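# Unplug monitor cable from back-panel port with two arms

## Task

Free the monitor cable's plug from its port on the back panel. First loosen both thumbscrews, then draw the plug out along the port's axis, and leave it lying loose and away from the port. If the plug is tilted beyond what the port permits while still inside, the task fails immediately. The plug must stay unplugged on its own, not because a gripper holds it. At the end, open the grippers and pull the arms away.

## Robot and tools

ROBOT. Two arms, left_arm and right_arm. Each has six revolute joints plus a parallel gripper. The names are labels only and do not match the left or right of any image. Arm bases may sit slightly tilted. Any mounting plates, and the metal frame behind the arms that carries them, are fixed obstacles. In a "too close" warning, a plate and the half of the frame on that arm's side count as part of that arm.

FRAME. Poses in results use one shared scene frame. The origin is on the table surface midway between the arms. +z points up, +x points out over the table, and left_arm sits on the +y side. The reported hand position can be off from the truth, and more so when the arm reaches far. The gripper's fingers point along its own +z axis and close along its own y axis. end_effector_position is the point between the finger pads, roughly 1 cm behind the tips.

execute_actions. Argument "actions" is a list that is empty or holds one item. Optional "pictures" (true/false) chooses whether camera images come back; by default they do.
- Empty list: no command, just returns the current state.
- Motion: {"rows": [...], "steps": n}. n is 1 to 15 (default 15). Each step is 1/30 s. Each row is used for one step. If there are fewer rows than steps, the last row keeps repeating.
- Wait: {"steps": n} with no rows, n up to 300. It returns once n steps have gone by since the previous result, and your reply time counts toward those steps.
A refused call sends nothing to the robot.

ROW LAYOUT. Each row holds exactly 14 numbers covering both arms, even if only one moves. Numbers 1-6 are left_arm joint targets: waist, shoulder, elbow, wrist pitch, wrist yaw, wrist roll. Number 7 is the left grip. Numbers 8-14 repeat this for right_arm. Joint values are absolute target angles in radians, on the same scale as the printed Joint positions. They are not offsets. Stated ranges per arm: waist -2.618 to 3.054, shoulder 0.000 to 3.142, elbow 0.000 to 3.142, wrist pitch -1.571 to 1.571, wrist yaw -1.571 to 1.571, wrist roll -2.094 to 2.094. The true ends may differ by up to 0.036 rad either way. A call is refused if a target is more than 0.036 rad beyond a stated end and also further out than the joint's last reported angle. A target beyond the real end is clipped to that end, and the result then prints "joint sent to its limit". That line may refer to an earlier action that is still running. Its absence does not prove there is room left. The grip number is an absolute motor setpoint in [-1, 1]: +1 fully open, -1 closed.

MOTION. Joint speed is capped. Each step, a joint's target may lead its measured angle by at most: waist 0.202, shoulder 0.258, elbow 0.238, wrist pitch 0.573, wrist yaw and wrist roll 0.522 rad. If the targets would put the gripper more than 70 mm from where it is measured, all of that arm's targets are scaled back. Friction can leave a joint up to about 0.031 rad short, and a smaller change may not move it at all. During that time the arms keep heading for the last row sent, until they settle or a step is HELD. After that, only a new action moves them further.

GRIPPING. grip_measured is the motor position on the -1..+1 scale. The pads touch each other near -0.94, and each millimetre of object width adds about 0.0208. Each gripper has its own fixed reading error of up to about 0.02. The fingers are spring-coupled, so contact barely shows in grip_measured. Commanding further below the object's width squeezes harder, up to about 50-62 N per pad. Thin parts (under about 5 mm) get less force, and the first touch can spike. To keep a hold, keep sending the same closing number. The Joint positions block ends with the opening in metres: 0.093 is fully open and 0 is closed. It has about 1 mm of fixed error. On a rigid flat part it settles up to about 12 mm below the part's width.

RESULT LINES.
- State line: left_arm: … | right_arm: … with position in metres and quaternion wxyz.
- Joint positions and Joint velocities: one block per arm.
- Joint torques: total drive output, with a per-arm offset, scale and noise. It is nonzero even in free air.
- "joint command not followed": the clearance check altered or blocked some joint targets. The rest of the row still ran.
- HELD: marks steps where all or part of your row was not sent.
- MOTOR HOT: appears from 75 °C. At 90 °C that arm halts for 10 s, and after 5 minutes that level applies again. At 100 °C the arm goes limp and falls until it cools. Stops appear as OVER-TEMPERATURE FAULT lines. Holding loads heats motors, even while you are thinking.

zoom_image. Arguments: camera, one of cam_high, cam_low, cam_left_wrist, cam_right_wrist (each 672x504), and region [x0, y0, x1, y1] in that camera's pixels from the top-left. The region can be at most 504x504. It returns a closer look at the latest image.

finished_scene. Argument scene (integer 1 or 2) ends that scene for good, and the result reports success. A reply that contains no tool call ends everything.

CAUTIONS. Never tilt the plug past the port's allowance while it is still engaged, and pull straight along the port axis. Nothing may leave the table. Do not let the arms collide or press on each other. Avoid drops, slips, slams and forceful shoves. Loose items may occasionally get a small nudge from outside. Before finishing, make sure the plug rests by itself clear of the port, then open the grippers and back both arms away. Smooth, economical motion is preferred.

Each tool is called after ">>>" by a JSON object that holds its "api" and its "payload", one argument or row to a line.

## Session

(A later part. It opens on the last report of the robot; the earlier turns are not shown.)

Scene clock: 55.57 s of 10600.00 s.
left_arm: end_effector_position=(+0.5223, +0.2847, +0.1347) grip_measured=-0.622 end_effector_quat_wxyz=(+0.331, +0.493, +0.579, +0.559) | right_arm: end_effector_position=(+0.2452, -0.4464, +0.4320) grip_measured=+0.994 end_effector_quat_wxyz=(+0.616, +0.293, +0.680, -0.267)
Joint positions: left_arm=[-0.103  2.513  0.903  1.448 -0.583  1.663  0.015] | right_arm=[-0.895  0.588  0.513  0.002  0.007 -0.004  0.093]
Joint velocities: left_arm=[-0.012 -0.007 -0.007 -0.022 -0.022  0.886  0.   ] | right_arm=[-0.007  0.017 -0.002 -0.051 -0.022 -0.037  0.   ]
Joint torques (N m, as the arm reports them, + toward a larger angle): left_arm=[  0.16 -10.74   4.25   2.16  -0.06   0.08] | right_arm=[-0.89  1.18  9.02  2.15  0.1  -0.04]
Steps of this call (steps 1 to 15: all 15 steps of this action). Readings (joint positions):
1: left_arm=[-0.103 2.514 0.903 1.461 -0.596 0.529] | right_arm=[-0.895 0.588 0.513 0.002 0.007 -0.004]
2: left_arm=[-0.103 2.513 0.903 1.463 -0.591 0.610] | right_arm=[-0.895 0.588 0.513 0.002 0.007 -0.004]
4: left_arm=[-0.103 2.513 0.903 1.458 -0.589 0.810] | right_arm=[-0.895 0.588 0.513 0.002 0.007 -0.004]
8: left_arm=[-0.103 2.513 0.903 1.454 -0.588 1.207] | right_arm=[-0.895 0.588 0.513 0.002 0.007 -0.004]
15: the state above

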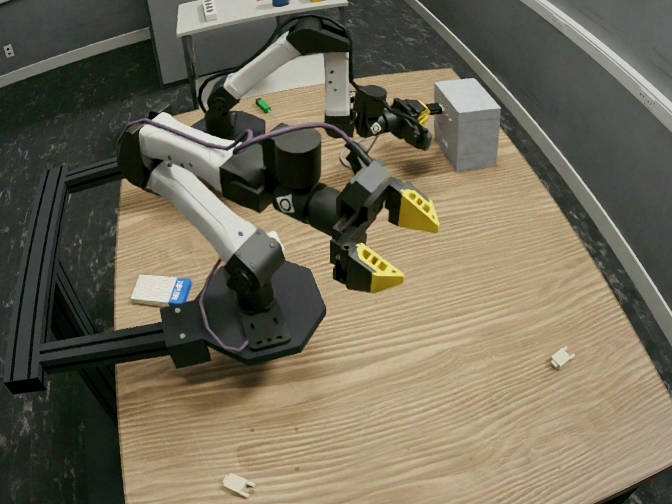

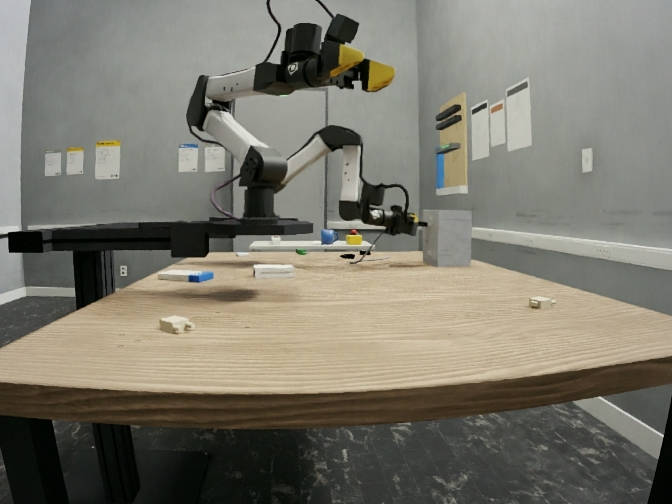

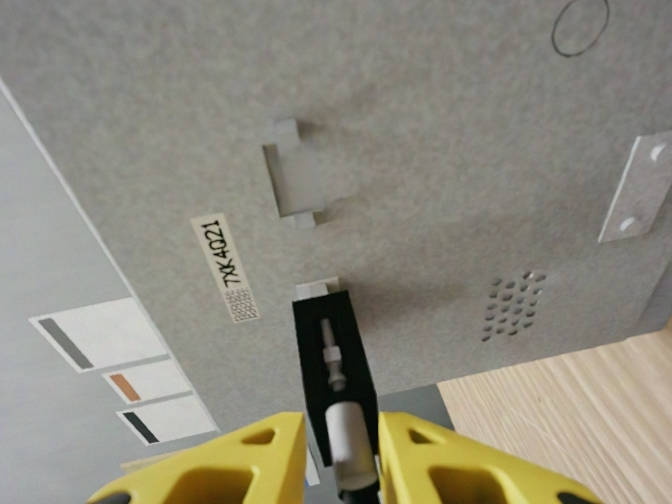

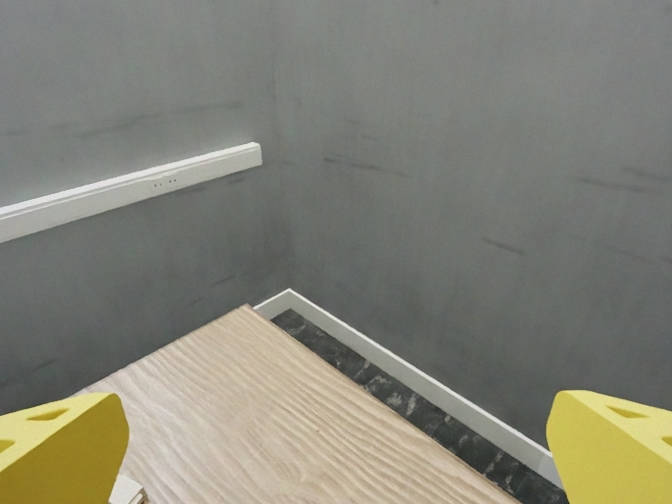

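11 strokes done; 12 more.

>>> {"api": "execute_actions", "payload": {
  "actions": [
    {"rows":[[-0.1,2.51,0.91,1.44,-0.58,1.8,-0.95,-0.9,0.6,0.5,0,0,0,1],[-0.1,2.51,0.91,1.44,-0.58,0.3,-0.95,-0.9,0.6,0.5,0,0,0,1]]}
  ],
  "pictures": false
}}

>>> {"api": "execute_actions", "payload": {
  "actions": [
    {"rows":[[-0.1,2.51,0.91,1.44,-0.58,0.5,-0.62,-0.9,0.6,0.5,0,0,0,1],[-0.1,2.51,0.91,1.44,-0.58,2,-0.62,-0.9,0.6,0.5,0,0,0,1]]}
  ],
  "pictures": false
}}

>>> {"api": "execute_actions", "payload": {
  "actions": [
    {"rows":[[-0.1,2.51,0.91,1.44,-0.58,1.8,-0.95,-0.9,0.6,0.5,0,0,0,1],[-0.1,2.51,0.91,1.44,-0.58,0.3,-0.95,-0.9,0.6,0.5,0,0,0,1]]}
  ],
  "pictures": false
}}

>>> {"api": "execute_actions", "payload": {
  "actions": [
    {"rows":[[-0.1,2.51,0.91,1.44,-0.58,0.5,-0.62,-0.9,0.6,0.5,0,0,0,1],[-0.1,2.51,0.91,1.44,-0.58,2,-0.62,-0.9,0.6,0.5,0,0,0,1]]}
  ],
  "pictures": false
}}

>>> {"api": "execute_actions", "payload": {
  "actions": [
    {"rows":[[-0.1,2.51,0.91,1.44,-0.58,1.8,-0.95,-0.9,0.6,0.5,0,0,0,1],[-0.1,2.51,0.91,1.44,-0.58,0.3,-0.95,-0.9,0.6,0.5,0,0,0,1]]}
  ],
  "pictures": false
}}

>>> {"api": "execute_actions", "payload": {
  "actions": [
    {"rows":[[-0.1,2.51,0.91,1.44,-0.58,0.5,-0.62,-0.9,0.6,0.5,0,0,0,1],[-0.1,2.51,0.91,1.44,-0.58,2,-0.62,-0.9,0.6,0.5,0,0,0,1]]}
  ],
  "pictures": false
}}

>>> {"api": "execute_actions", "payload": {
  "actions": [
    {"rows":[[-0.1,2.51,0.91,1.44,-0.58,1.8,-0.95,-0.9,0.6,0.5,0,0,0,1],[-0.1,2.51,0.91,1.44,-0.58,0.3,-0.95,-0.9,0.6,0.5,0,0,0,1]]}
  ],
  "pictures": false
}}

>>> {"api": "execute_actions", "payload": {
  "actions": [
    {"rows":[[-0.1,2.51,0.91,1.44,-0.58,0.5,-0.62,-0.9,0.6,0.5,0,0,0,1],[-0.1,2.51,0.91,1.44,-0.58,2,-0.62,-0.9,0.6,0.5,0,0,0,1]]}
  ],
  "pictures": false
}}

>>> {"api": "execute_actions", "payload": {
  "actions": [
    {"rows":[[-0.1,2.51,0.91,1.44,-0.58,1.8,-0.95,-0.9,0.6,0.5,0,0,0,1],[-0.1,2.51,0.91,1.44,-0.58,0.3,-0.95,-0.9,0.6,0.5,0,0,0,1]]}
  ],
  "pictures": false
}}

>>> {"api": "execute_actions", "payload": {
  "actions": [
    {"rows":[[-0.1,2.51,0.91,1.44,-0.58,0.5,-0.62,-0.9,0.6,0.5,0,0,0,1],[-0.1,2.51,0.91,1.44,-0.58,2,-0.62,-0.9,0.6,0.5,0,0,0,1]]}
  ],
  "pictures": false
}}

>>> {"api": "execute_actions", "payload": {
  "actions": [
    {"rows":[[-0.1,2.51,0.91,1.44,-0.58,1.8,-0.95,-0.9,0.6,0.5,0,0,0,1],[-0.1,2.51,0.91,1.44,-0.58,0.3,-0.95,-0.9,0.6,0.5,0,0,0,1]]}
  ],
  "pictures": false
}}

>>> {"api": "execute_actions", "payload": {
  "actions": [
    {"rows":[[-0.1,2.51,0.91,1.44,-0.58,0.5,-0.62,-0.9,0.6,0.5,0,0,0,1],[-0.1,2.51,0.91,1.44,-0.58,2,-0.62,-0.9,0.6,0.5,0,0,0,1]]}
  ],
  "pictures": false
}}

>>> {"api": "execute_actions", "payload": {
  "actions": [
    {"rows":[[-0.1,2.51,0.91,1.44,-0.58,1.8,-0.95,-0.9,0.6,0.5,0,0,0,1],[-0.1,2.51,0.91,1.44,-0.58,0.3,-0.95,-0.9,0.6,0.5,0,0,0,1]]}
  ],
  "pictures": false
}}

>>> {"api": "execute_actions", "payload": {
  "actions": [
    {"rows":[[-0.1,2.51,0.91,1.44,-0.58,0.5,-0.62,-0.9,0.6,0.5,0,0,0,1],[-0.1,2.51,0.91,1.44,-0.58,2,-0.62,-0.9,0.6,0.5,0,0,0,1]]}
  ],
  "pictures": false
}}

>>> {"api": "execute_actions", "payload": {
  "actions": [
    {"rows":[[-0.1,2.51,0.91,1.44,-0.58,1.8,-0.95,-0.9,0.6,0.5,0,0,0,1],[-0.1,2.51,0.91,1.44,-0.58,0.3,-0.95,-0.9,0.6,0.5,0,0,0,1]]}
  ],
  "pictures": false
}}

>>> {"api": "execute_actions", "payload": {
  "actions": [
    {"rows":[[-0.1,2.51,0.91,1.44,-0.58,0.5,-0.62,-0.9,0.6,0.5,0,0,0,1],[-0.1,2.51,0.91,1.44,-0.58,2,-0.62,-0.9,0.6,0.5,0,0,0,1]]}
  ],
  "pictures": false
}}

>>> {"api": "execute_actions", "payload": {
  "actions": [
    {"rows":[[-0.1,2.51,0.91,1.44,-0.58,1.8,-0.95,-0.9,0.6,0.5,0,0,0,1],[-0.1,2.51,0.91,1.44,-0.58,0.3,-0.95,-0.9,0.6,0.5,0,0,0,1]]}
  ],
  "pictures": false
}}

>>> {"api": "execute_actions", "payload": {
  "actions": [
    {"rows":[[-0.1,2.51,0.91,1.44,-0.58,0.5,-0.62,-0.9,0.6,0.5,0,0,0,1],[-0.1,2.51,0.91,1.44,-0.58,2,-0.62,-0.9,0.6,0.5,0,0,0,1]]}
  ],
  "pictures": false
}}

>>> {"api": "execute_actions", "payload": {
  "actions": [
    {"rows":[[-0.1,2.51,0.91,1.44,-0.58,1.8,-0.95,-0.9,0.6,0.5,0,0,0,1],[-0.1,2.51,0.91,1.44,-0.58,0.3,-0.95,-0.9,0.6,0.5,0,0,0,1]]}
  ],
  "pictures": false
}}

>>> {"api": "execute_actions", "payload": {
  "actions": [
    {"rows":[[-0.1,2.51,0.91,1.44,-0.58,0.5,-0.62,-0.9,0.6,0.5,0,0,0,1],[-0.1,2.51,0.91,1.44,-0.58,2,-0.62,-0.9,0.6,0.5,0,0,0,1]]}
  ],
  "pictures": false
}}

>>> {"api": "execute_actions", "payload": {
  "actions": [
    {"rows":[[-0.1,2.51,0.91,1.44,-0.58,1.8,-0.95,-0.9,0.6,0.5,0,0,0,1],[-0.1,2.51,0.91,1.44,-0.58,0.3,-0.95,-0.9,0.6,0.5,0,0,0,1]]}
  ],
  "pictures": false
}}

>>> {"api": "execute_actions", "payload": {
  "actions": [
    {"rows":[[-0.1,2.51,0.91,1.44,-0.58,0.5,-0.62,-0.9,0.6,0.5,0,0,0,1],[-0.1,2.51,0.91,1.44,-0.58,2,-0.62,-0.9,0.6,0.5,0,0,0,1]]}
  ],
  "pictures": false
}}

>>> {"api": "execute_actions", "payload": {
  "actions": [
    {"rows":[[-0.1,2.51,0.91,1.44,-0.58,1.8,-0.95,-0.9,0.6,0.5,0,0,0,1],[-0.1,2.51,0.91,1.44,-0.58,0.3,-0.95,-0.9,0.6,0.5,0,0,0,1]]}
  ],
  "pictures": false
}}

>>> {"api": "execute_actions", "payload": {
  "actions": [
    {"rows":[[-0.1,2.51,0.91,1.44,-0.58,0.5,-0.62,-0.9,0.6,0.5,0,0,0,1],[-0.1,2.51,0.91,1.44,-0.58,1.8,-0.62,-0.9,0.6,0.5,0,0,0,1]]}
  ]
}}

>>> {"api": "zoom_image", "payload": {
  "camera": "cam_left_wrist",
  "region": [230,240,450,500]
}}

Scene clock: 89.27 s of 10600.00 s.
left_arm: end_effector_position=(+0.5220, +0.2869, +0.1369) grip_measured=-0.935 end_effector_quat_wxyz=(+0.581, +0.099, +0.751, +0.298) | right_arm: end_effector_position=(+0.2452, -0.4464, +0.4320) grip_measured=+0.994 end_effector_quat_wxyz=(+0.616, +0.293, +0.680, -0.267)
Joint positions: left_arm=[-0.103  2.513  0.903  1.458 -0.595  0.531  0.   ] | right_arm=[-0.895  0.588  0.513  0.002  0.007 -0.004  0.093]
Joint velocities: left_arm=[-0.012  0.002 -0.012  0.037 -0.168 -1.238 -0.   ] | right_arm=[-0.012 -0.007 -0.022  0.022  0.022  0.022 -0.001]
Joint torques (N m, as the arm reports them, + toward a larger angle): left_arm=[  0.15 -10.67   4.29   1.95   0.26  -0.58] | right_arm=[-0.9   1.14  9.06  2.14  0.06  0.01]
Steps of this call (steps 1 to 30: the robot went on to your last target; steps 31 to 90: nothing new was sent; then 30.20 s passed at rest; steps 91 to 105: all 15 steps of this action). Readings (joint positions):
91: left_arm=[-0.103 2.513 0.903 1.441 -0.581 1.788] | right_arm=[-0.895 0.588 0.513 0.002 0.007 -0.004]
92: left_arm=[-0.103 2.513 0.903 1.436 -0.580 1.706] | right_arm=[-0.895 0.588 0.513 0.002 0.007 -0.004]
94: left_arm=[-0.103 2.513 0.903 1.438 -0.580 1.506] | right_arm=[-0.895 0.588 0.513 0.002 0.007 -0.004]
98: left_arm=[-0.103 2.513 0.903 1.447 -0.582 1.112] | right_arm=[-0.895 0.588 0.513 0.002 0.007 -0.004]
105: the state above

Scene clock: 89.77 s of 10600.00 s.
left_arm: end_effector_position=(+0.5223, +0.2848, +0.1344) grip_measured=-0.622 end_effector_quat_wxyz=(+0.296, +0.528, +0.547, +0.578) | right_arm: end_effector_position=(+0.2452, -0.4464, +0.4320) grip_measured=+0.994 end_effector_quat_wxyz=(+0.616, +0.293, +0.680, -0.267)
Joint positions: left_arm=[-0.103  2.513  0.903  1.447 -0.583  1.788  0.015] | right_arm=[-0.895  0.588  0.513  0.002  0.007 -0.004  0.093]
Joint velocities: left_arm=[ 0.017 -0.002  0.007 -0.095  0.007  1.37   0.   ] | right_arm=[-0.007  0.002 -0.002  0.051 -0.007  0.037 -0.001]
Joint torques (N m, as the arm reports them, + toward a larger angle): left_arm=[  0.17 -10.75   4.13   2.17  -0.09   0.08] | right_arm=[-1.04  1.01  9.05  2.15 -0.03 -0.02]
Steps of this call (steps 1 to 15: all 15 steps of this action). Readings (joint positions):
1: left_arm=[-0.103 2.513 0.903 1.461 -0.595 0.522] | right_arm=[-0.895 0.588 0.513 0.002 0.007 -0.004]
2: left_arm=[-0.103 2.513 0.903 1.463 -0.590 0.604] | right_arm=[-0.895 0.588 0.513 0.002 0.007 -0.004]
4: left_arm=[-0.103 2.513 0.903 1.456 -0.589 0.803] | right_arm=[-0.895 0.588 0.513 0.002 0.007 -0.004]
8: left_arm=[-0.103 2.513 0.903 1.453 -0.587 1.201] | right_arm=[-0.895 0.588 0.513 0.002 0.007 -0.004]
15: the state above

Scene clock: 90.27 s of 10600.00 s.
left_arm: end_effector_position=(+0.5218, +0.2874, +0.1364) grip_measured=-0.935 end_effector_quat_wxyz=(+0.579, +0.101, +0.751, +0.301) | right_arm: end_effector_position=(+0.2452, -0.4464, +0.4320) grip_measured=+0.994 end_effector_quat_wxyz=(+0.616, +0.293, +0.680, -0.267)
Joint positions: left_arm=[-0.102  2.514  0.903  1.458 -0.597  0.538  0.   ] | right_arm=[-0.895  0.588  0.513  0.002  0.007 -0.004  0.093]
Joint velocities: left_arm=[-0.012 -0.012 -0.002 -0.037 -0.095 -1.223  0.   ] | right_arm=[-0.002 -0.002  0.007 -0.081  0.081  0.022 -0.   ]
Joint torques (N m, as the arm reports them, + toward a larger angle): left_arm=[  0.1  -10.88   4.16   1.93   0.24  -0.64] | right_arm=[-1.07  1.23  9.03  2.17 -0.04 -0.07]
Steps of this call (steps 1 to 15: all 15 steps of this action). Readings (joint positions):
1: left_arm=[-0.103 2.513 0.903 1.444 -0.583 1.797] | right_arm=[-0.895 0.588 0.513 0.002 0.007 -0.004]
2: left_arm=[-0.103 2.514 0.903 1.437 -0.581 1.715] | right_arm=[-0.895 0.588 0.513 0.002 0.007 -0.004]
4: left_arm=[-0.103 2.514 0.903 1.440 -0.582 1.514] | right_arm=[-0.895 0.588 0.513 0.002 0.007 -0.004]
8: left_arm=[-0.103 2.514 0.903 1.448 -0.583 1.120] | right_arm=[-0.895 0.588 0.513 0.002 0.007 -0.004]
15: the state above

Scene clock: 90.77 s of 10600.00 s.
left_arm: end_effector_position=(+0.5223, +0.2845, +0.1344) grip_measured=-0.622 end_effector_quat_wxyz=(+0.295, +0.529, +0.547, +0.578) | right_arm: end_effector_position=(+0.2452, -0.4464, +0.4320) grip_measured=+0.994 end_effector_quat_wxyz=(+0.616, +0.293, +0.680, -0.267)
Joint positions: left_arm=[-0.103  2.513  0.903  1.447 -0.582  1.79   0.015] | right_arm=[-0.895  0.588  0.513  0.002  0.007 -0.004  0.093]
Joint velocities: left_arm=[-0.007 -0.012 -0.017 -0.081 -0.066  1.341  0.001] | right_arm=[-0.012  0.002 -0.007 -0.037  0.007 -0.037  0.001]
Joint torques (N m, as the arm reports them, + toward a larger angle): left_arm=[  0.16 -10.72   4.24   2.21  -0.1    0.07] | right_arm=[-0.58  1.05  8.94  2.13  0.04  0.05]
Steps of this call (steps 1 to 15: all 15 steps of this action). Readings (joint positions):
1: left_arm=[-0.102 2.514 0.903 1.461 -0.596 0.529] | right_arm=[-0.895 0.588 0.513 0.002 0.007 -0.004]
2: left_arm=[-0.103 2.513 0.903 1.463 -0.591 0.610] | right_arm=[-0.895 0.588 0.513 0.002 0.007 -0.004]
4: left_arm=[-0.103 2.513 0.903 1.459 -0.589 0.810] | right_arm=[-0.895 0.588 0.513 0.002 0.007 -0.004]
8: left_arm=[-0.103 2.513 0.903 1.454 -0.587 1.207] | right_arm=[-0.895 0.588 0.513 0.002 0.007 -0.004]
15: the state above

Scene clock: 91.27 s of 10600.00 s.
left_arm: end_effector_position=(+0.5218, +0.2872, +0.1365) grip_measured=-0.935 end_effector_quat_wxyz=(+0.579, +0.101, +0.751, +0.301) | right_arm: end_effector_position=(+0.2452, -0.4464, +0.4320) grip_measured=+0.994 end_effector_quat_wxyz=(+0.616, +0.293, +0.680, -0.267)
Joint positions: left_arm=[-0.103  2.514  0.903  1.459 -0.597  0.539  0.   ] | right_arm=[-0.895  0.588  0.513  0.002  0.007 -0.004  0.093]
Joint velocities: left_arm=[-0.002 -0.007 -0.012 -0.007 -0.037 -1.267 -0.   ] | right_arm=[-0.007 -0.002 -0.007 -0.037 -0.022 -0.007 -0.   ]
Joint torques (N m, as the arm reports them, + toward a larger angle): left_arm=[  0.13 -10.84   4.19   1.94   0.19  -0.6 ] | right_arm=[-0.95  1.04  8.91  2.17  0.07  0.  ]
Steps of this call (steps 1 to 15: all 15 steps of this action). Readings (joint positions):
1: left_arm=[-0.103 2.513 0.903 1.443 -0.583 1.799] | right_arm=[-0.895 0.588 0.513 0.002 0.007 -0.004]
2: left_arm=[-0.103 2.514 0.903 1.437 -0.581 1.717] | right_arm=[-0.895 0.588 0.513 0.002 0.007 -0.004]
4: left_arm=[-0.103 2.514 0.903 1.440 -0.582 1.517] | right_arm=[-0.895 0.588 0.513 0.002 0.007 -0.004]
8: left_arm=[-0.103 2.514 0.903 1.448 -0.583 1.123] | right_arm=[-0.895 0.588 0.513 0.002 0.007 -0.004]
15: the state above

Scene clock: 91.77 s of 10600.00 s.
left_arm: end_effector_position=(+0.5223, +0.2847, +0.1342) grip_measured=-0.622 end_effector_quat_wxyz=(+0.295, +0.529, +0.547, +0.578) | right_arm: end_effector_position=(+0.2452, -0.4464, +0.4320) grip_measured=+0.994 end_effector_quat_wxyz=(+0.616, +0.293, +0.680, -0.267)
Joint positions: left_arm=[-0.103  2.514  0.903  1.447 -0.582  1.79   0.015] | right_arm=[-0.895  0.588  0.513  0.002  0.007 -0.004  0.093]
Joint velocities: left_arm=[-0.002  0.017  0.002 -0.051  0.022  1.341  0.002] | right_arm=[ 0.037  0.007 -0.012  0.022 -0.007 -0.037 -0.   ]
Joint torques (N m, as the arm reports them, + toward a larger angle): left_arm=[  0.2  -10.78   4.35   2.21  -0.06   0.11] | right_arm=[-0.84  1.12  8.98  2.11  0.08 -0.01]
Steps of this call (steps 1 to 15: all 15 steps of this action). Readings (joint positions):
1: left_arm=[-0.103 2.514 0.903 1.461 -0.596 0.529] | right_arm=[-0.895 0.588 0.513 0.002 0.007 -0.004]
2: left_arm=[-0.103 2.514 0.903 1.464 -0.590 0.610] | right_arm=[-0.895 0.588 0.513 0.002 0.007 -0.004]
4: left_arm=[-0.103 2.514 0.903 1.459 -0.589 0.810] | right_arm=[-0.895 0.588 0.513 0.002 0.007 -0.004]
8: left_arm=[-0.103 2.514 0.903 1.454 -0.587 1.207] | right_arm=[-0.895 0.588 0.513 0.002 0.007 -0.004]
15: the state above

Scene clock: 92.27 s of 10600.00 s.
left_arm: end_effector_position=(+0.5218, +0.2874, +0.1364) grip_measured=-0.935 end_effector_quat_wxyz=(+0.579, +0.101, +0.751, +0.301) | right_arm: end_effector_position=(+0.2452, -0.4464, +0.4320) grip_measured=+0.994 end_effector_quat_wxyz=(+0.616, +0.293, +0.680, -0.267)
Joint positions: left_arm=[-0.102  2.514  0.903  1.458 -0.597  0.539  0.   ] | right_arm=[-0.895  0.588  0.513  0.002  0.007 -0.004  0.093]
Joint velocities: left_arm=[ 0.007 -0.017  0.002 -0.037 -0.022 -1.194  0.001] | right_arm=[-0.007  0.017 -0.002  0.051 -0.037 -0.007  0.   ]
Joint torques (N m, as the arm reports them, + toward a larger angle): left_arm=[  0.08 -10.79   4.35   1.93   0.2   -0.59] | right_arm=[-0.85  0.83  8.86  2.15  0.01  0.  ]
Steps of this call (steps 1 to 15: all 15 steps of this action). Readings (joint positions):
1: left_arm=[-0.103 2.514 0.903 1.444 -0.583 1.799] | right_arm=[-0.895 0.588 0.513 0.002 0.007 -0.004]
2: left_arm=[-0.103 2.514 0.903 1.437 -0.581 1.717] | right_arm=[-0.895 0.588 0.513 0.002 0.007 -0.004]
4: left_arm=[-0.103 2.514 0.903 1.440 -0.582 1.517] | right_arm=[-0.895 0.588 0.513 0.002 0.007 -0.004]
8: left_arm=[-0.103 2.514 0.903 1.448 -0.583 1.123] | right_arm=[-0.895 0.588 0.513 0.002 0.007 -0.004]
15: the state above

Scene clock: 92.77 s of 10600.00 s.
left_arm: end_effector_position=(+0.5224, +0.2847, +0.1345) grip_measured=-0.622 end_effector_quat_wxyz=(+0.295, +0.529, +0.547, +0.578) | right_arm: end_effector_position=(+0.2452, -0.4464, +0.4320) grip_measured=+0.994 end_effector_quat_wxyz=(+0.616, +0.293, +0.680, -0.267)
Joint positions: left_arm=[-0.103  2.513  0.903  1.447 -0.582  1.79   0.015] | right_arm=[-0.895  0.588  0.513  0.002  0.007 -0.004  0.093]
Joint velocities: left_arm=[-0.002 -0.007 -0.002  0.007 -0.051  1.267 -0.001] | right_arm=[-0.002 -0.017 -0.007 -0.022 -0.037  0.081 -0.001]
Joint torques (N m, as the arm reports them, + toward a larger angle): left_arm=[  0.11 -10.75   4.18   2.21  -0.07   0.06] | right_arm=[-0.98  1.02  8.75  2.08  0.03  0.01]
Steps of this call (steps 1 to 15: all 15 steps of this action). Readings (joint positions):
1: left_arm=[-0.102 2.514 0.903 1.461 -0.596 0.529] | right_arm=[-0.895 0.588 0.513 0.002 0.007 -0.004]
2: left_arm=[-0.103 2.513 0.903 1.463 -0.591 0.610] | right_arm=[-0.895 0.588 0.513 0.002 0.007 -0.004]
4: left_arm=[-0.103 2.513 0.903 1.459 -0.589 0.810] | right_arm=[-0.895 0.588 0.513 0.002 0.007 -0.004]
8: left_arm=[-0.103 2.513 0.903 1.454 -0.588 1.207] | right_arm=[-0.895 0.588 0.513 0.002 0.007 -0.004]
15: the state above

Scene clock: 93.27 s of 10600.00 s.
left_arm: end_effector_position=(+0.5219, +0.2874, +0.1364) grip_measured=-0.935 end_effector_quat_wxyz=(+0.579, +0.102, +0.751, +0.301) | right_arm: end_effector_position=(+0.2452, -0.4464, +0.4320) grip_measured=+0.994 end_effector_quat_wxyz=(+0.616, +0.293, +0.680, -0.267)
Joint positions: left_arm=[-0.102  2.514  0.903  1.458 -0.597  0.539  0.   ] | right_arm=[-0.895  0.588  0.513  0.002  0.007 -0.004  0.093]
Joint velocities: left_arm=[ 0.007 -0.007  0.002  0.022 -0.11  -1.253 -0.   ] | right_arm=[-0.002 -0.007 -0.007 -0.007  0.022  0.007 -0.   ]
Joint torques (N m, as the arm reports them, + toward a larger angle): left_arm=[  0.08 -11.01   4.16   1.96   0.23  -0.62] | right_arm=[-0.85  1.06  9.    2.11  0.1  -0.01]
Steps of this call (steps 1 to 15: all 15 steps of this action). Readings (joint positions):
1: left_arm=[-0.103 2.513 0.903 1.443 -0.583 1.799] | right_arm=[-0.895 0.588 0.513 0.002 0.007 -0.004]
2: left_arm=[-0.103 2.514 0.903 1.437 -0.581 1.717] | right_arm=[-0.895 0.588 0.513 0.002 0.007 -0.004]
4: left_arm=[-0.103 2.514 0.903 1.440 -0.582 1.517] | right_arm=[-0.895 0.588 0.513 0.002 0.007 -0.004]
8: left_arm=[-0.103 2.514 0.903 1.447 -0.582 1.122] | right_arm=[-0.895 0.588 0.513 0.002 0.007 -0.004]
15: the state above

Scene clock: 93.77 s of 10600.00 s.
left_arm: end_effector_position=(+0.5223, +0.2847, +0.1344) grip_measured=-0.622 end_effector_quat_wxyz=(+0.295, +0.529, +0.547, +0.578) | right_arm: end_effector_position=(+0.2452, -0.4464, +0.4320) grip_measured=+0.994 end_effector_quat_wxyz=(+0.616, +0.293, +0.680, -0.267)
Joint positions: left_arm=[-0.103  2.513  0.903  1.447 -0.582  1.791  0.015] | right_arm=[-0.895  0.588  0.513  0.002  0.007 -0.004  0.093]
Joint velocities: left_arm=[-0.012 -0.007  0.002 -0.051  0.037  1.282 -0.001] | right_arm=[ 0.002  0.022 -0.007  0.081 -0.037 -0.037 -0.001]
Joint torques (N m, as the arm reports them, + toward a larger angle): left_arm=[  0.25 -10.64   4.25   2.18  -0.06   0.08] | right_arm=[-1.16  1.04  8.96  2.17  0.07  0.02]
Steps of this call (steps 1 to 15: all 15 steps of this action). Readings (joint positions):
1: left_arm=[-0.102 2.514 0.903 1.461 -0.596 0.530] | right_arm=[-0.895 0.588 0.513 0.002 0.007 -0.004]
2: left_arm=[-0.103 2.513 0.903 1.463 -0.590 0.611] | right_arm=[-0.895 0.588 0.513 0.002 0.007 -0.004]
4: left_arm=[-0.103 2.513 0.903 1.458 -0.589 0.810] | right_arm=[-0.895 0.588 0.513 0.002 0.007 -0.004]
8: left_arm=[-0.103 2.513 0.903 1.454 -0.587 1.208] | right_arm=[-0.895 0.588 0.513 0.002 0.007 -0.004]
15: the state above

Scene clock: 94.27 s of 10600.00 s.
left_arm: end_effector_position=(+0.5218, +0.2874, +0.1363) grip_measured=-0.935 end_effector_quat_wxyz=(+0.579, +0.102, +0.751, +0.301) | right_arm: end_effector_position=(+0.2452, -0.4464, +0.4320) grip_measured=+0.994 end_effector_quat_wxyz=(+0.616, +0.293, +0.680, -0.267)
Joint positions: left_arm=[-0.102  2.514  0.903  1.458 -0.597  0.539  0.   ] | right_arm=[-0.895  0.588  0.513  0.002  0.007 -0.004  0.093]
Joint velocities: left_arm=[ 0.007  0.002  0.002  0.007 -0.095 -1.238  0.   ] | right_arm=[-0.027 -0.002 -0.002  0.022  0.066  0.081 -0.001]
Joint torques (N m, as the arm reports them, + toward a larger angle): left_arm=[  0.09 -10.92   4.19   1.91   0.29  -0.59] | right_arm=[-0.71  1.05  9.09  2.17  0.05  0.  ]
Steps of this call (steps 1 to 15: all 15 steps of this action). Readings (joint positions):
1: left_arm=[-0.103 2.513 0.903 1.443 -0.583 1.799] | right_arm=[-0.895 0.588 0.513 0.002 0.007 -0.004]
2: left_arm=[-0.103 2.514 0.903 1.437 -0.581 1.717] | right_arm=[-0.895 0.588 0.513 0.002 0.007 -0.004]
4: left_arm=[-0.103 2.514 0.903 1.440 -0.582 1.517] | right_arm=[-0.895 0.588 0.513 0.002 0.007 -0.004]
8: left_arm=[-0.103 2.514 0.903 1.448 -0.583 1.123] | right_arm=[-0.895 0.588 0.513 0.002 0.007 -0.004]
15: the state above

Scene clock: 94.77 s of 10600.00 s.
left_arm: end_effector_position=(+0.5224, +0.2847, +0.1345) grip_measured=-0.622 end_effector_quat_wxyz=(+0.295, +0.529, +0.547, +0.578) | right_arm: end_effector_position=(+0.2452, -0.4464, +0.4320) grip_measured=+0.994 end_effector_quat_wxyz=(+0.616, +0.293, +0.680, -0.267)
Joint positions: left_arm=[-0.103  2.513  0.903  1.447 -0.582  1.79   0.015] | right_arm=[-0.895  0.588  0.513  0.002  0.007 -0.004  0.093]
Joint velocities: left_arm=[-0.012 -0.027 -0.002 -0.066  0.051  1.341  0.   ] | right_arm=[ 0.012 -0.007 -0.002  0.007 -0.022  0.081  0.   ]
Joint torques (N m, as the arm reports them, + toward a larger angle): left_arm=[  0.14 -10.58   4.31   2.19  -0.06   0.08] | right_arm=[-0.95  1.12  9.05  2.14  0.07 -0.01]
Steps of this call (steps 1 to 15: all 15 steps of this action). Readings (joint positions):
1: left_arm=[-0.102 2.514 0.903 1.460 -0.596 0.530] | right_arm=[-0.895 0.588 0.513 0.002 0.007 -0.004]
2: left_arm=[-0.103 2.513 0.903 1.463 -0.591 0.611] | right_arm=[-0.895 0.588 0.513 0.002 0.007 -0.004]
4: left_arm=[-0.103 2.513 0.903 1.458 -0.589 0.810] | right_arm=[-0.895 0.588 0.513 0.002 0.007 -0.004]
8: left_arm=[-0.103 2.513 0.903 1.454 -0.588 1.208] | right_arm=[-0.895 0.588 0.513 0.002 0.007 -0.004]
15: the state above

Scene clock: 95.27 s of 10600.00 s.
left_arm: end_effector_position=(+0.5218, +0.2874, +0.1364) grip_measured=-0.935 end_effector_quat_wxyz=(+0.579, +0.102, +0.751, +0.301) | right_arm: end_effector_position=(+0.2452, -0.4464, +0.4320) grip_measured=+0.994 end_effector_quat_wxyz=(+0.616, +0.293, +0.680, -0.267)
Joint positions: left_arm=[-0.102  2.514  0.903  1.458 -0.597  0.54   0.   ] | right_arm=[-0.895  0.588  0.513  0.002  0.007 -0.004  0.093]
Joint velocities: left_arm=[-0.002 -0.046 -0.002  0.051 -0.095 -1.297 -0.001] | right_arm=[-0.002 -0.002 -0.002 -0.051  0.051  0.022 -0.002]
Joint torques (N m, as the arm reports them, + toward a larger angle): left_arm=[  0.18 -10.64   4.11   1.93   0.23  -0.58] | right_arm=[-0.82  0.95  9.21  2.14  0.06  0.  ]
Steps of this call (steps 1 to 15: all 15 steps of this action). Readings (joint positions):
1: left_arm=[-0.103 2.513 0.903 1.443 -0.583 1.799] | right_arm=[-0.895 0.588 0.513 0.002 0.007 -0.004]
2: left_arm=[-0.103 2.514 0.903 1.437 -0.581 1.717] | right_arm=[-0.895 0.588 0.513 0.002 0.007 -0.004]
4: left_arm=[-0.103 2.514 0.903 1.440 -0.582 1.517] | right_arm=[-0.895 0.588 0.513 0.002 0.007 -0.004]
8: left_arm=[-0.103 2.514 0.903 1.447 -0.583 1.123] | right_arm=[-0.895 0.588 0.513 0.002 0.007 -0.004]
15: the state above

Scene clock: 95.77 s of 10600.00 s.
left_arm: end_effector_position=(+0.5224, +0.2846, +0.1345) grip_measured=-0.622 end_effector_quat_wxyz=(+0.295, +0.529, +0.547, +0.578) | right_arm: end_effector_position=(+0.2452, -0.4464, +0.4320) grip_measured=+0.994 end_effector_quat_wxyz=(+0.616, +0.293, +0.680, -0.267)
Joint positions: left_arm=[-0.103  2.512  0.903  1.446 -0.582  1.791  0.015] | right_arm=[-0.895  0.588  0.513  0.002  0.007 -0.004  0.093]
Joint velocities: left_arm=[-0.007  0.017  0.007 -0.066 -0.007  1.341  0.   ] | right_arm=[ 0.017 -0.017 -0.012  0.022 -0.037 -0.022 -0.   ]
Joint torques (N m, as the arm reports them, + toward a larger angle): left_arm=[  0.16 -10.64   4.3    2.19  -0.07   0.07] | right_arm=[-1.06  0.96  8.98  2.11  0.03  0.02]
Steps of this call (steps 1 to 15: all 15 steps of this action). Readings (joint positions):
1: left_arm=[-0.102 2.514 0.903 1.460 -0.596 0.530] | right_arm=[-0.895 0.588 0.513 0.002 0.007 -0.004]
2: left_arm=[-0.103 2.512 0.903 1.462 -0.591 0.611] | right_arm=[-0.895 0.588 0.513 0.002 0.007 -0.004]
4: left_arm=[-0.103 2.512 0.903 1.458 -0.589 0.811] | right_arm=[-0.895 0.588 0.513 0.002 0.007 -0.004]
8: left_arm=[-0.103 2.512 0.903 1.454 -0.587 1.208] | right_arm=[-0.895 0.588 0.513 0.002 0.007 -0.004]
15: the state above

Scene clock: 96.27 s of 10600.00 s.
left_arm: end_effector_position=(+0.5218, +0.2874, +0.1363) grip_measured=-0.935 end_effector_quat_wxyz=(+0.579, +0.102, +0.751, +0.301) | right_arm: end_effector_position=(+0.2452, -0.4464, +0.4320) grip_measured=+0.994 end_effector_quat_wxyz=(+0.616, +0.293, +0.680, -0.267)
Joint positions: left_arm=[-0.102  2.514  0.903  1.457 -0.597  0.539  0.   ] | right_arm=[-0.895  0.588  0.513  0.002  0.007 -0.004  0.093]
Joint velocities: left_arm=[-0.002  0.002 -0.007  0.051 -0.11  -1.238  0.   ] | right_arm=[-0.022 -0.012  0.002  0.007  0.022 -0.007 -0.001]
Joint torques (N m, as the arm reports them, + toward a larger angle): left_arm=[  0.14 -10.57   4.19   1.95   0.28  -0.58] | right_arm=[-0.84  1.01  8.9   2.17  0.04 -0.02]
Steps of this call (steps 1 to 15: all 15 steps of this action). Readings (joint positions):
1: left_arm=[-0.103 2.512 0.903 1.442 -0.583 1.799] | right_arm=[-0.895 0.588 0.513 0.002 0.007 -0.004]
2: left_arm=[-0.103 2.514 0.903 1.436 -0.581 1.717] | right_arm=[-0.895 0.588 0.513 0.002 0.007 -0.004]
4: left_arm=[-0.103 2.514 0.903 1.439 -0.581 1.517] | right_arm=[-0.895 0.588 0.513 0.002 0.007 -0.004]
8: left_arm=[-0.103 2.514 0.903 1.447 -0.582 1.123] | right_arm=[-0.895 0.588 0.513 0.002 0.007 -0.004]
15: the state above

Scene clock: 96.77 s of 10600.00 s.
left_arm: end_effector_position=(+0.5224, +0.2847, +0.1345) grip_measured=-0.622 end_effector_quat_wxyz=(+0.295, +0.529, +0.547, +0.578) | right_arm: end_effector_position=(+0.2452, -0.4464, +0.4320) grip_measured=+0.994 end_effector_quat_wxyz=(+0.616, +0.293, +0.680, -0.267)
Joint positions: left_arm=[-0.103  2.513  0.903  1.447 -0.582  1.791  0.015] | right_arm=[-0.895  0.588  0.513  0.002  0.007 -0.004  0.093]
Joint velocities: left_arm=[ 0.017  0.002 -0.002 -0.081  0.007  1.355 -0.001] | right_arm=[-0.022 -0.002 -0.002  0.022 -0.066 -0.037  0.   ]
Joint torques (N m, as the arm reports them, + toward a larger angle): left_arm=[  0.04 -10.67   4.24   2.2   -0.06   0.11] | right_arm=[-0.82  1.21  8.93  2.14  0.06  0.  ]
Steps of this call (steps 1 to 15: all 15 steps of this action). Readings (joint positions):
1: left_arm=[-0.102 2.514 0.903 1.460 -0.596 0.530] | right_arm=[-0.895 0.588 0.513 0.002 0.007 -0.004]
2: left_arm=[-0.103 2.513 0.903 1.463 -0.590 0.611] | right_arm=[-0.895 0.588 0.513 0.002 0.007 -0.004]
4: left_arm=[-0.103 2.513 0.903 1.458 -0.589 0.811] | right_arm=[-0.895 0.588 0.513 0.002 0.007 -0.004]
8: left_arm=[-0.103 2.513 0.903 1.454 -0.587 1.208] | right_arm=[-0.895 0.588 0.513 0.002 0.007 -0.004]
15: the state above

Scene clock: 97.27 s of 10600.00 s.
left_arm: end_effector_position=(+0.5218, +0.2874, +0.1364) grip_measured=-0.935 end_effector_quat_wxyz=(+0.579, +0.102, +0.751, +0.301) | right_arm: end_effector_position=(+0.2452, -0.4464, +0.4320) grip_measured=+0.994 end_effector_quat_wxyz=(+0.616, +0.293, +0.680, -0.267)
Joint positions: left_arm=[-0.102  2.514  0.903  1.458 -0.597  0.539  0.   ] | right_arm=[-0.895  0.588  0.513  0.002  0.007 -0.004  0.093]
Joint velocities: left_arm=[ 0.012  0.002 -0.012  0.066 -0.081 -1.282 -0.   ] | right_arm=[-0.007 -0.017  0.007 -0.066  0.066 -0.11  -0.001]
Joint torques (N m, as the arm reports them, + toward a larger angle): left_arm=[  0.18 -10.74   4.26   1.95   0.25  -0.56] | right_arm=[-0.86  1.16  8.9   2.16  0.06 -0.03]
Steps of this call (steps 1 to 15: all 15 steps of this action). Readings (joint positions):
1: left_arm=[-0.103 2.513 0.903 1.443 -0.583 1.799] | right_arm=[-0.895 0.588 0.513 0.002 0.007 -0.004]
2: left_arm=[-0.103 2.514 0.903 1.437 -0.581 1.717] | right_arm=[-0.895 0.588 0.513 0.002 0.007 -0.004]
4: left_arm=[-0.103 2.514 0.903 1.440 -0.582 1.517] | right_arm=[-0.895 0.588 0.513 0.002 0.007 -0.004]
8: left_arm=[-0.103 2.514 0.903 1.447 -0.583 1.123] | right_arm=[-0.895 0.588 0.513 0.002 0.007 -0.004]
15: the state above

Scene clock: 97.77 s of 10600.00 s.
left_arm: end_effector_position=(+0.5223, +0.2847, +0.1344) grip_measured=-0.622 end_effector_quat_wxyz=(+0.295, +0.529, +0.547, +0.578) | right_arm: end_effector_position=(+0.2452, -0.4464, +0.4320) grip_measured=+0.994 end_effector_quat_wxyz=(+0.616, +0.293, +0.680, -0.267)
Joint positions: left_arm=[-0.103  2.513  0.903  1.447 -0.582  1.79   0.015] | right_arm=[-0.895  0.588  0.513  0.002  0.007 -0.004  0.093]
Joint velocities: left_arm=[-0.007  0.012 -0.017 -0.066 -0.081  1.282 -0.001] | right_arm=[ 0.002 -0.007 -0.007 -0.022 -0.007 -0.007 -0.001]
Joint torques (N m, as the arm reports them, + toward a larger angle): left_arm=[  0.28 -10.76   4.21   2.16  -0.08   0.1 ] | right_arm=[-0.88  0.97  9.05  2.1   0.03 -0.03]
Steps of this call (steps 1 to 15: all 15 steps of this action). Readings (joint positions):
1: left_arm=[-0.102 2.514 0.903 1.461 -0.596 0.530] | right_arm=[-0.895 0.588 0.513 0.002 0.007 -0.004]
2: left_arm=[-0.103 2.513 0.903 1.463 -0.591 0.611] | right_arm=[-0.895 0.588 0.513 0.002 0.007 -0.004]
4: left_arm=[-0.103 2.513 0.903 1.458 -0.589 0.810] | right_arm=[-0.895 0.588 0.513 0.002 0.007 -0.004]
8: left_arm=[-0.103 2.513 0.903 1.454 -0.587 1.208] | right_arm=[-0.895 0.588 0.513 0.002 0.007 -0.004]
15: the state above

Scene clock: 98.27 s of 10600.00 s.
left_arm: end_effector_position=(+0.5218, +0.2872, +0.1364) grip_measured=-0.935 end_effector_quat_wxyz=(+0.579, +0.102, +0.751, +0.301) | right_arm: end_effector_position=(+0.2452, -0.4464, +0.4320) grip_measured=+0.994 end_effector_quat_wxyz=(+0.616, +0.293, +0.680, -0.267)
Joint positions: left_arm=[-0.103  2.514  0.903  1.458 -0.597  0.539  0.   ] | right_arm=[-0.895  0.588  0.513  0.002  0.007 -0.004  0.093]
Joint velocities: left_arm=[-0.012  0.002  0.007  0.095 -0.081 -1.253 -0.   ] | right_arm=[-0.012 -0.002 -0.002  0.081 -0.022 -0.022  0.001]
Joint torques (N m, as the arm reports them, + toward a larger angle): left_arm=[  0.09 -10.8    4.18   1.92   0.25  -0.54] | right_arm=[-1.11  0.95  9.16  2.13  0.05 -0.04]
Steps of this call (steps 1 to 15: all 15 steps of this action). Readings (joint positions):
1: left_arm=[-0.103 2.513 0.903 1.443 -0.583 1.799] | right_arm=[-0.895 0.588 0.513 0.002 0.007 -0.004]
2: left_arm=[-0.103 2.514 0.903 1.437 -0.581 1.717] | right_arm=[-0.895 0.588 0.513 0.002 0.007 -0.004]
4: left_arm=[-0.103 2.514 0.903 1.440 -0.582 1.517] | right_arm=[-0.895 0.588 0.513 0.002 0.007 -0.004]
8: left_arm=[-0.103 2.514 0.903 1.448 -0.583 1.123] | right_arm=[-0.895 0.588 0.513 0.002 0.007 -0.004]
15: the state above

Scene clock: 98.77 s of 10600.00 s.
left_arm: end_effector_position=(+0.5222, +0.2848, +0.1342) grip_measured=-0.622 end_effector_quat_wxyz=(+0.295, +0.529, +0.547, +0.578) | right_arm: end_effector_position=(+0.2452, -0.4464, +0.4320) grip_measured=+0.994 end_effector_quat_wxyz=(+0.616, +0.293, +0.680, -0.267)
Joint positions: left_arm=[-0.103  2.514  0.903  1.447 -0.583  1.791  0.015] | right_arm=[-0.895  0.588  0.513  0.002  0.007 -0.004  0.093]
Joint velocities: left_arm=[ 0.007  0.002  0.002 -0.125  0.037  1.311 -0.003] | right_arm=[ 0.002  0.002 -0.007 -0.051 -0.022 -0.051 -0.001]
Joint torques (N m, as the arm reports them, + toward a larger angle): left_arm=[  0.33 -10.65   4.17   2.18  -0.05   0.1 ] | right_arm=[-0.75  1.04  9.12  2.11  0.07  0.01]
Steps of this call (steps 1 to 15: all 15 steps of this action). Readings (joint positions):
1: left_arm=[-0.103 2.514 0.903 1.461 -0.596 0.530] | right_arm=[-0.895 0.588 0.513 0.002 0.007 -0.004]
2: left_arm=[-0.103 2.514 0.903 1.463 -0.591 0.611] | right_arm=[-0.895 0.588 0.513 0.002 0.007 -0.004]
4: left_arm=[-0.103 2.514 0.903 1.459 -0.589 0.810] | right_arm=[-0.895 0.588 0.513 0.002 0.007 -0.004]
8: left_arm=[-0.103 2.514 0.903 1.454 -0.587 1.208] | right_arm=[-0.895 0.588 0.513 0.002 0.007 -0.004]
15: the state above

Scene clock: 99.27 s of 10600.00 s.
left_arm: end_effector_position=(+0.5218, +0.2872, +0.1364) grip_measured=-0.935 end_effector_quat_wxyz=(+0.579, +0.102, +0.751, +0.301) | right_arm: end_effector_position=(+0.2452, -0.4464, +0.4320) grip_measured=+0.994 end_effector_quat_wxyz=(+0.616, +0.293, +0.680, -0.267)
Joint positions: left_arm=[-0.103  2.514  0.903  1.458 -0.597  0.539  0.   ] | right_arm=[-0.895  0.588  0.513  0.002  0.007 -0.004  0.093]
Joint velocities: left_arm=[-0.012  0.002 -0.022  0.066 -0.154 -1.267  0.   ] | right_arm=[ 0.002 -0.007  0.002 -0.081  0.066  0.051  0.001]
Joint torques (N m, as the arm reports them, + toward a larger angle): left_arm=[  0.09 -10.71   4.1    1.86   0.18  -0.54] | right_arm=[-0.93  0.99  9.01  2.2   0.04 -0.02]
Steps of this call (steps 1 to 15: all 15 steps of this action). Readings (joint positions):
1: left_arm=[-0.103 2.514 0.903 1.443 -0.583 1.799] | right_arm=[-0.895 0.588 0.513 0.002 0.007 -0.004]
2: left_arm=[-0.103 2.514 0.903 1.437 -0.581 1.717] | right_arm=[-0.895 0.588 0.513 0.002 0.007 -0.004]
4: left_arm=[-0.103 2.514 0.903 1.440 -0.582 1.517] | right_arm=[-0.895 0.588 0.513 0.002 0.007 -0.004]
8: left_arm=[-0.103 2.514 0.903 1.448 -0.583 1.123] | right_arm=[-0.895 0.588 0.513 0.002 0.007 -0.004]
15: the state above

Scene clock: 99.77 s of 10600.00 s.
left_arm: end_effector_position=(+0.5223, +0.2848, +0.1343) grip_measured=-0.622 end_effector_quat_wxyz=(+0.295, +0.529, +0.547, +0.578) | right_arm: end_effector_position=(+0.2452, -0.4464, +0.4320) grip_measured=+0.994 end_effector_quat_wxyz=(+0.616, +0.293, +0.680, -0.267)
Joint positions: left_arm=[-0.103  2.514  0.903  1.447 -0.583  1.791  0.015] | right_arm=[-0.895  0.588  0.513  0.002  0.007 -0.004  0.093]
Joint velocities: left_arm=[-0.002 -0.007  0.007 -0.081  0.007  1.326 -0.   ] | right_arm=[ 0.007 -0.017 -0.012 -0.037 -0.066  0.007  0.001]
Joint torques (N m, as the arm reports them, + toward a larger angle): left_arm=[  0.08 -10.81   4.17   2.19  -0.07   0.07] | right_arm=[-0.7   0.98  9.01  2.13  0.03  0.04]
Steps of this call (steps 1 to 15: all 15 steps of this action). Readings (joint positions):
1: left_arm=[-0.103 2.514 0.903 1.461 -0.596 0.530] | right_arm=[-0.895 0.588 0.513 0.002 0.007 -0.004]
2: left_arm=[-0.103 2.514 0.903 1.464 -0.591 0.611] | right_arm=[-0.895 0.588 0.513 0.002 0.007 -0.004]
4: left_arm=[-0.103 2.514 0.903 1.459 -0.589 0.810] | right_arm=[-0.895 0.588 0.513 0.002 0.007 -0.004]
8: left_arm=[-0.103 2.514 0.903 1.454 -0.588 1.208] | right_arm=[-0.895 0.588 0.513 0.002 0.007 -0.004]
15: the state above

Scene clock: 100.27 s of 10600.00 s.
left_arm: end_effector_position=(+0.5218, +0.2872, +0.1365) grip_measured=-0.935 end_effector_quat_wxyz=(+0.579, +0.102, +0.751, +0.301) | right_arm: end_effector_position=(+0.2452, -0.4464, +0.4320) grip_measured=+0.994 end_effector_quat_wxyz=(+0.616, +0.293, +0.680, -0.267)
Joint positions: left_arm=[-0.103  2.514  0.903  1.459 -0.597  0.539  0.   ] | right_arm=[-0.895  0.588  0.513  0.002  0.007 -0.004  0.093]
Joint velocities: left_arm=[ 0.012 -0.002 -0.002  0.066 -0.11  -1.253 -0.   ] | right_arm=[ 0.007 -0.012 -0.007  0.037  0.066  0.022  0.   ]
Joint torques (N m, as the arm reports them, + toward a larger angle): left_arm=[  0.01 -10.73   4.21   1.88   0.22  -0.6 ] | right_arm=[-0.76  1.16  8.97  2.17  0.03  0.  ]
Steps of this call (steps 1 to 15: all 15 steps of this action). Readings (joint positions):
1: left_arm=[-0.103 2.514 0.903 1.444 -0.583 1.799] | right_arm=[-0.895 0.588 0.513 0.002 0.007 -0.004]
2: left_arm=[-0.103 2.514 0.903 1.438 -0.581 1.717] | right_arm=[-0.895 0.588 0.513 0.002 0.007 -0.004]
4: left_arm=[-0.103 2.514 0.903 1.441 -0.582 1.517] | right_arm=[-0.895 0.588 0.513 0.002 0.007 -0.004]
8: left_arm=[-0.103 2.514 0.903 1.448 -0.583 1.123] | right_arm=[-0.895 0.588 0.513 0.002 0.007 -0.004]
15: the state above

Scene clock: 100.77 s of 10600.00 s.
left_arm: end_effector_position=(+0.5222, +0.2849, +0.1345) grip_measured=-0.622 end_effector_quat_wxyz=(+0.331, +0.493, +0.579, +0.559) | right_arm: end_effector_position=(+0.2452, -0.4464, +0.4320) grip_measured=+0.994 end_effector_quat_wxyz=(+0.616, +0.293, +0.680, -0.267)
Joint positions: left_arm=[-0.103  2.514  0.903  1.448 -0.584  1.664  0.015] | right_arm=[-0.895  0.588  0.513  0.002  0.007 -0.004  0.093]
Joint velocities: left_arm=[-0.007 -0.002  0.017 -0.022  0.022  0.842  0.   ] | right_arm=[-0.002 -0.022 -0.007  0.007 -0.022 -0.037 -0.   ]
Joint torques (N m, as the arm reports them, + toward a larger angle): left_arm=[  0.06 -10.7    4.18   2.12  -0.05   0.07] | right_arm=[-1.13  1.17  8.97  2.18  0.05  0.03]
Steps of this call (steps 1 to 15: all 15 steps of this action). Readings (joint positions):
1: left_arm=[-0.103 2.514 0.903 1.462 -0.596 0.530] | right_arm=[-0.895 0.588 0.513 0.002 0.007 -0.004]
2: left_arm=[-0.103 2.514 0.903 1.464 -0.591 0.611] | right_arm=[-0.895 0.588 0.513 0.002 0.007 -0.004]
4: left_arm=[-0.103 2.514 0.903 1.459 -0.590 0.811] | right_arm=[-0.895 0.588 0.513 0.002 0.007 -0.004]
8: left_arm=[-0.103 2.514 0.903 1.455 -0.588 1.208] | right_arm=[-0.895 0.588 0.513 0.002 0.007 -0.004]
15: the state above

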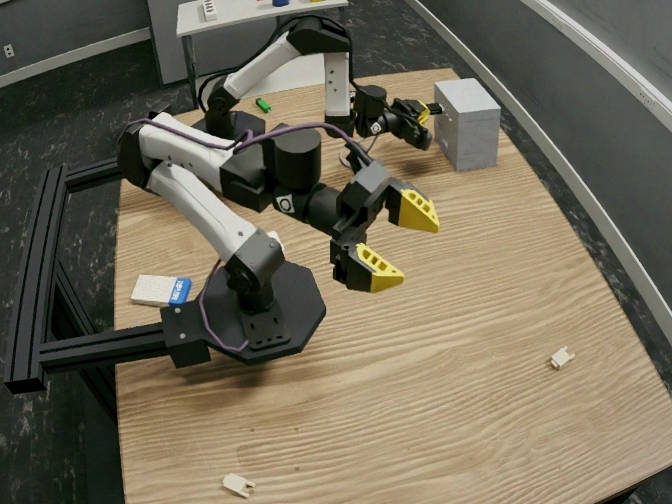

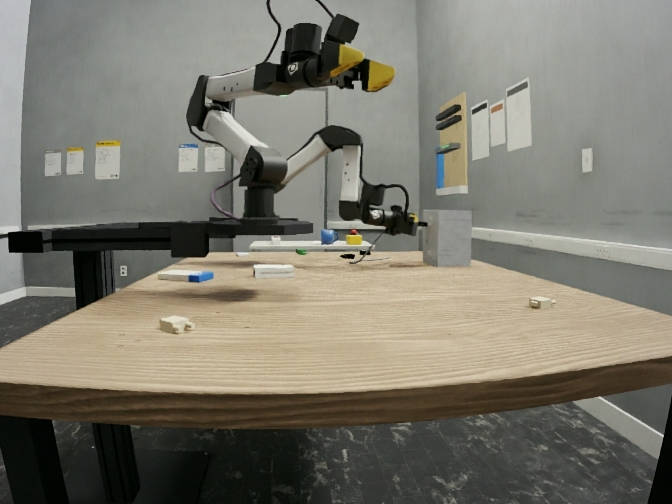

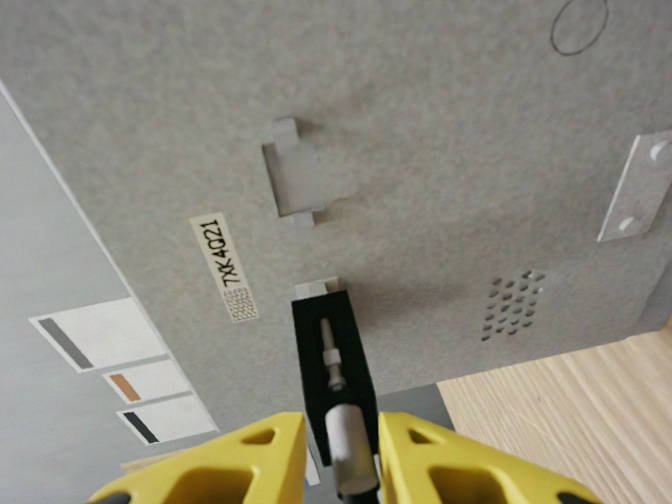

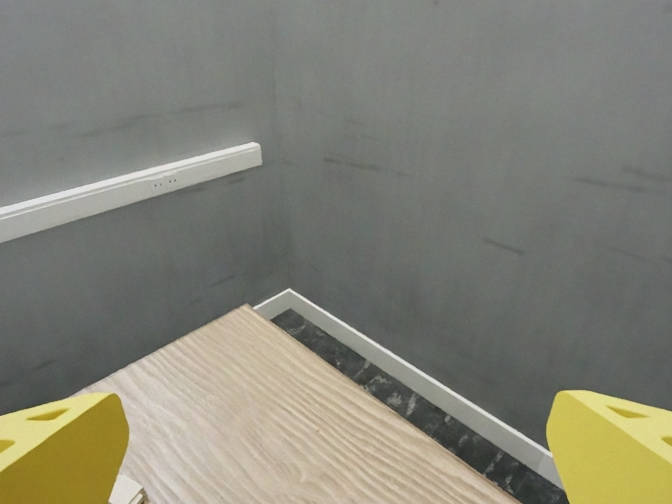

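Region (230, 240, 450, 500) of cam_left_wrist's 672x504 image, scaled by 1.938, with more detail than that image has; it fills the left 426 columns of this view, and the rest is white.

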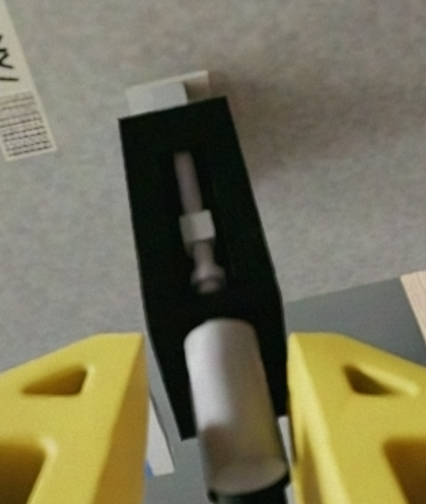

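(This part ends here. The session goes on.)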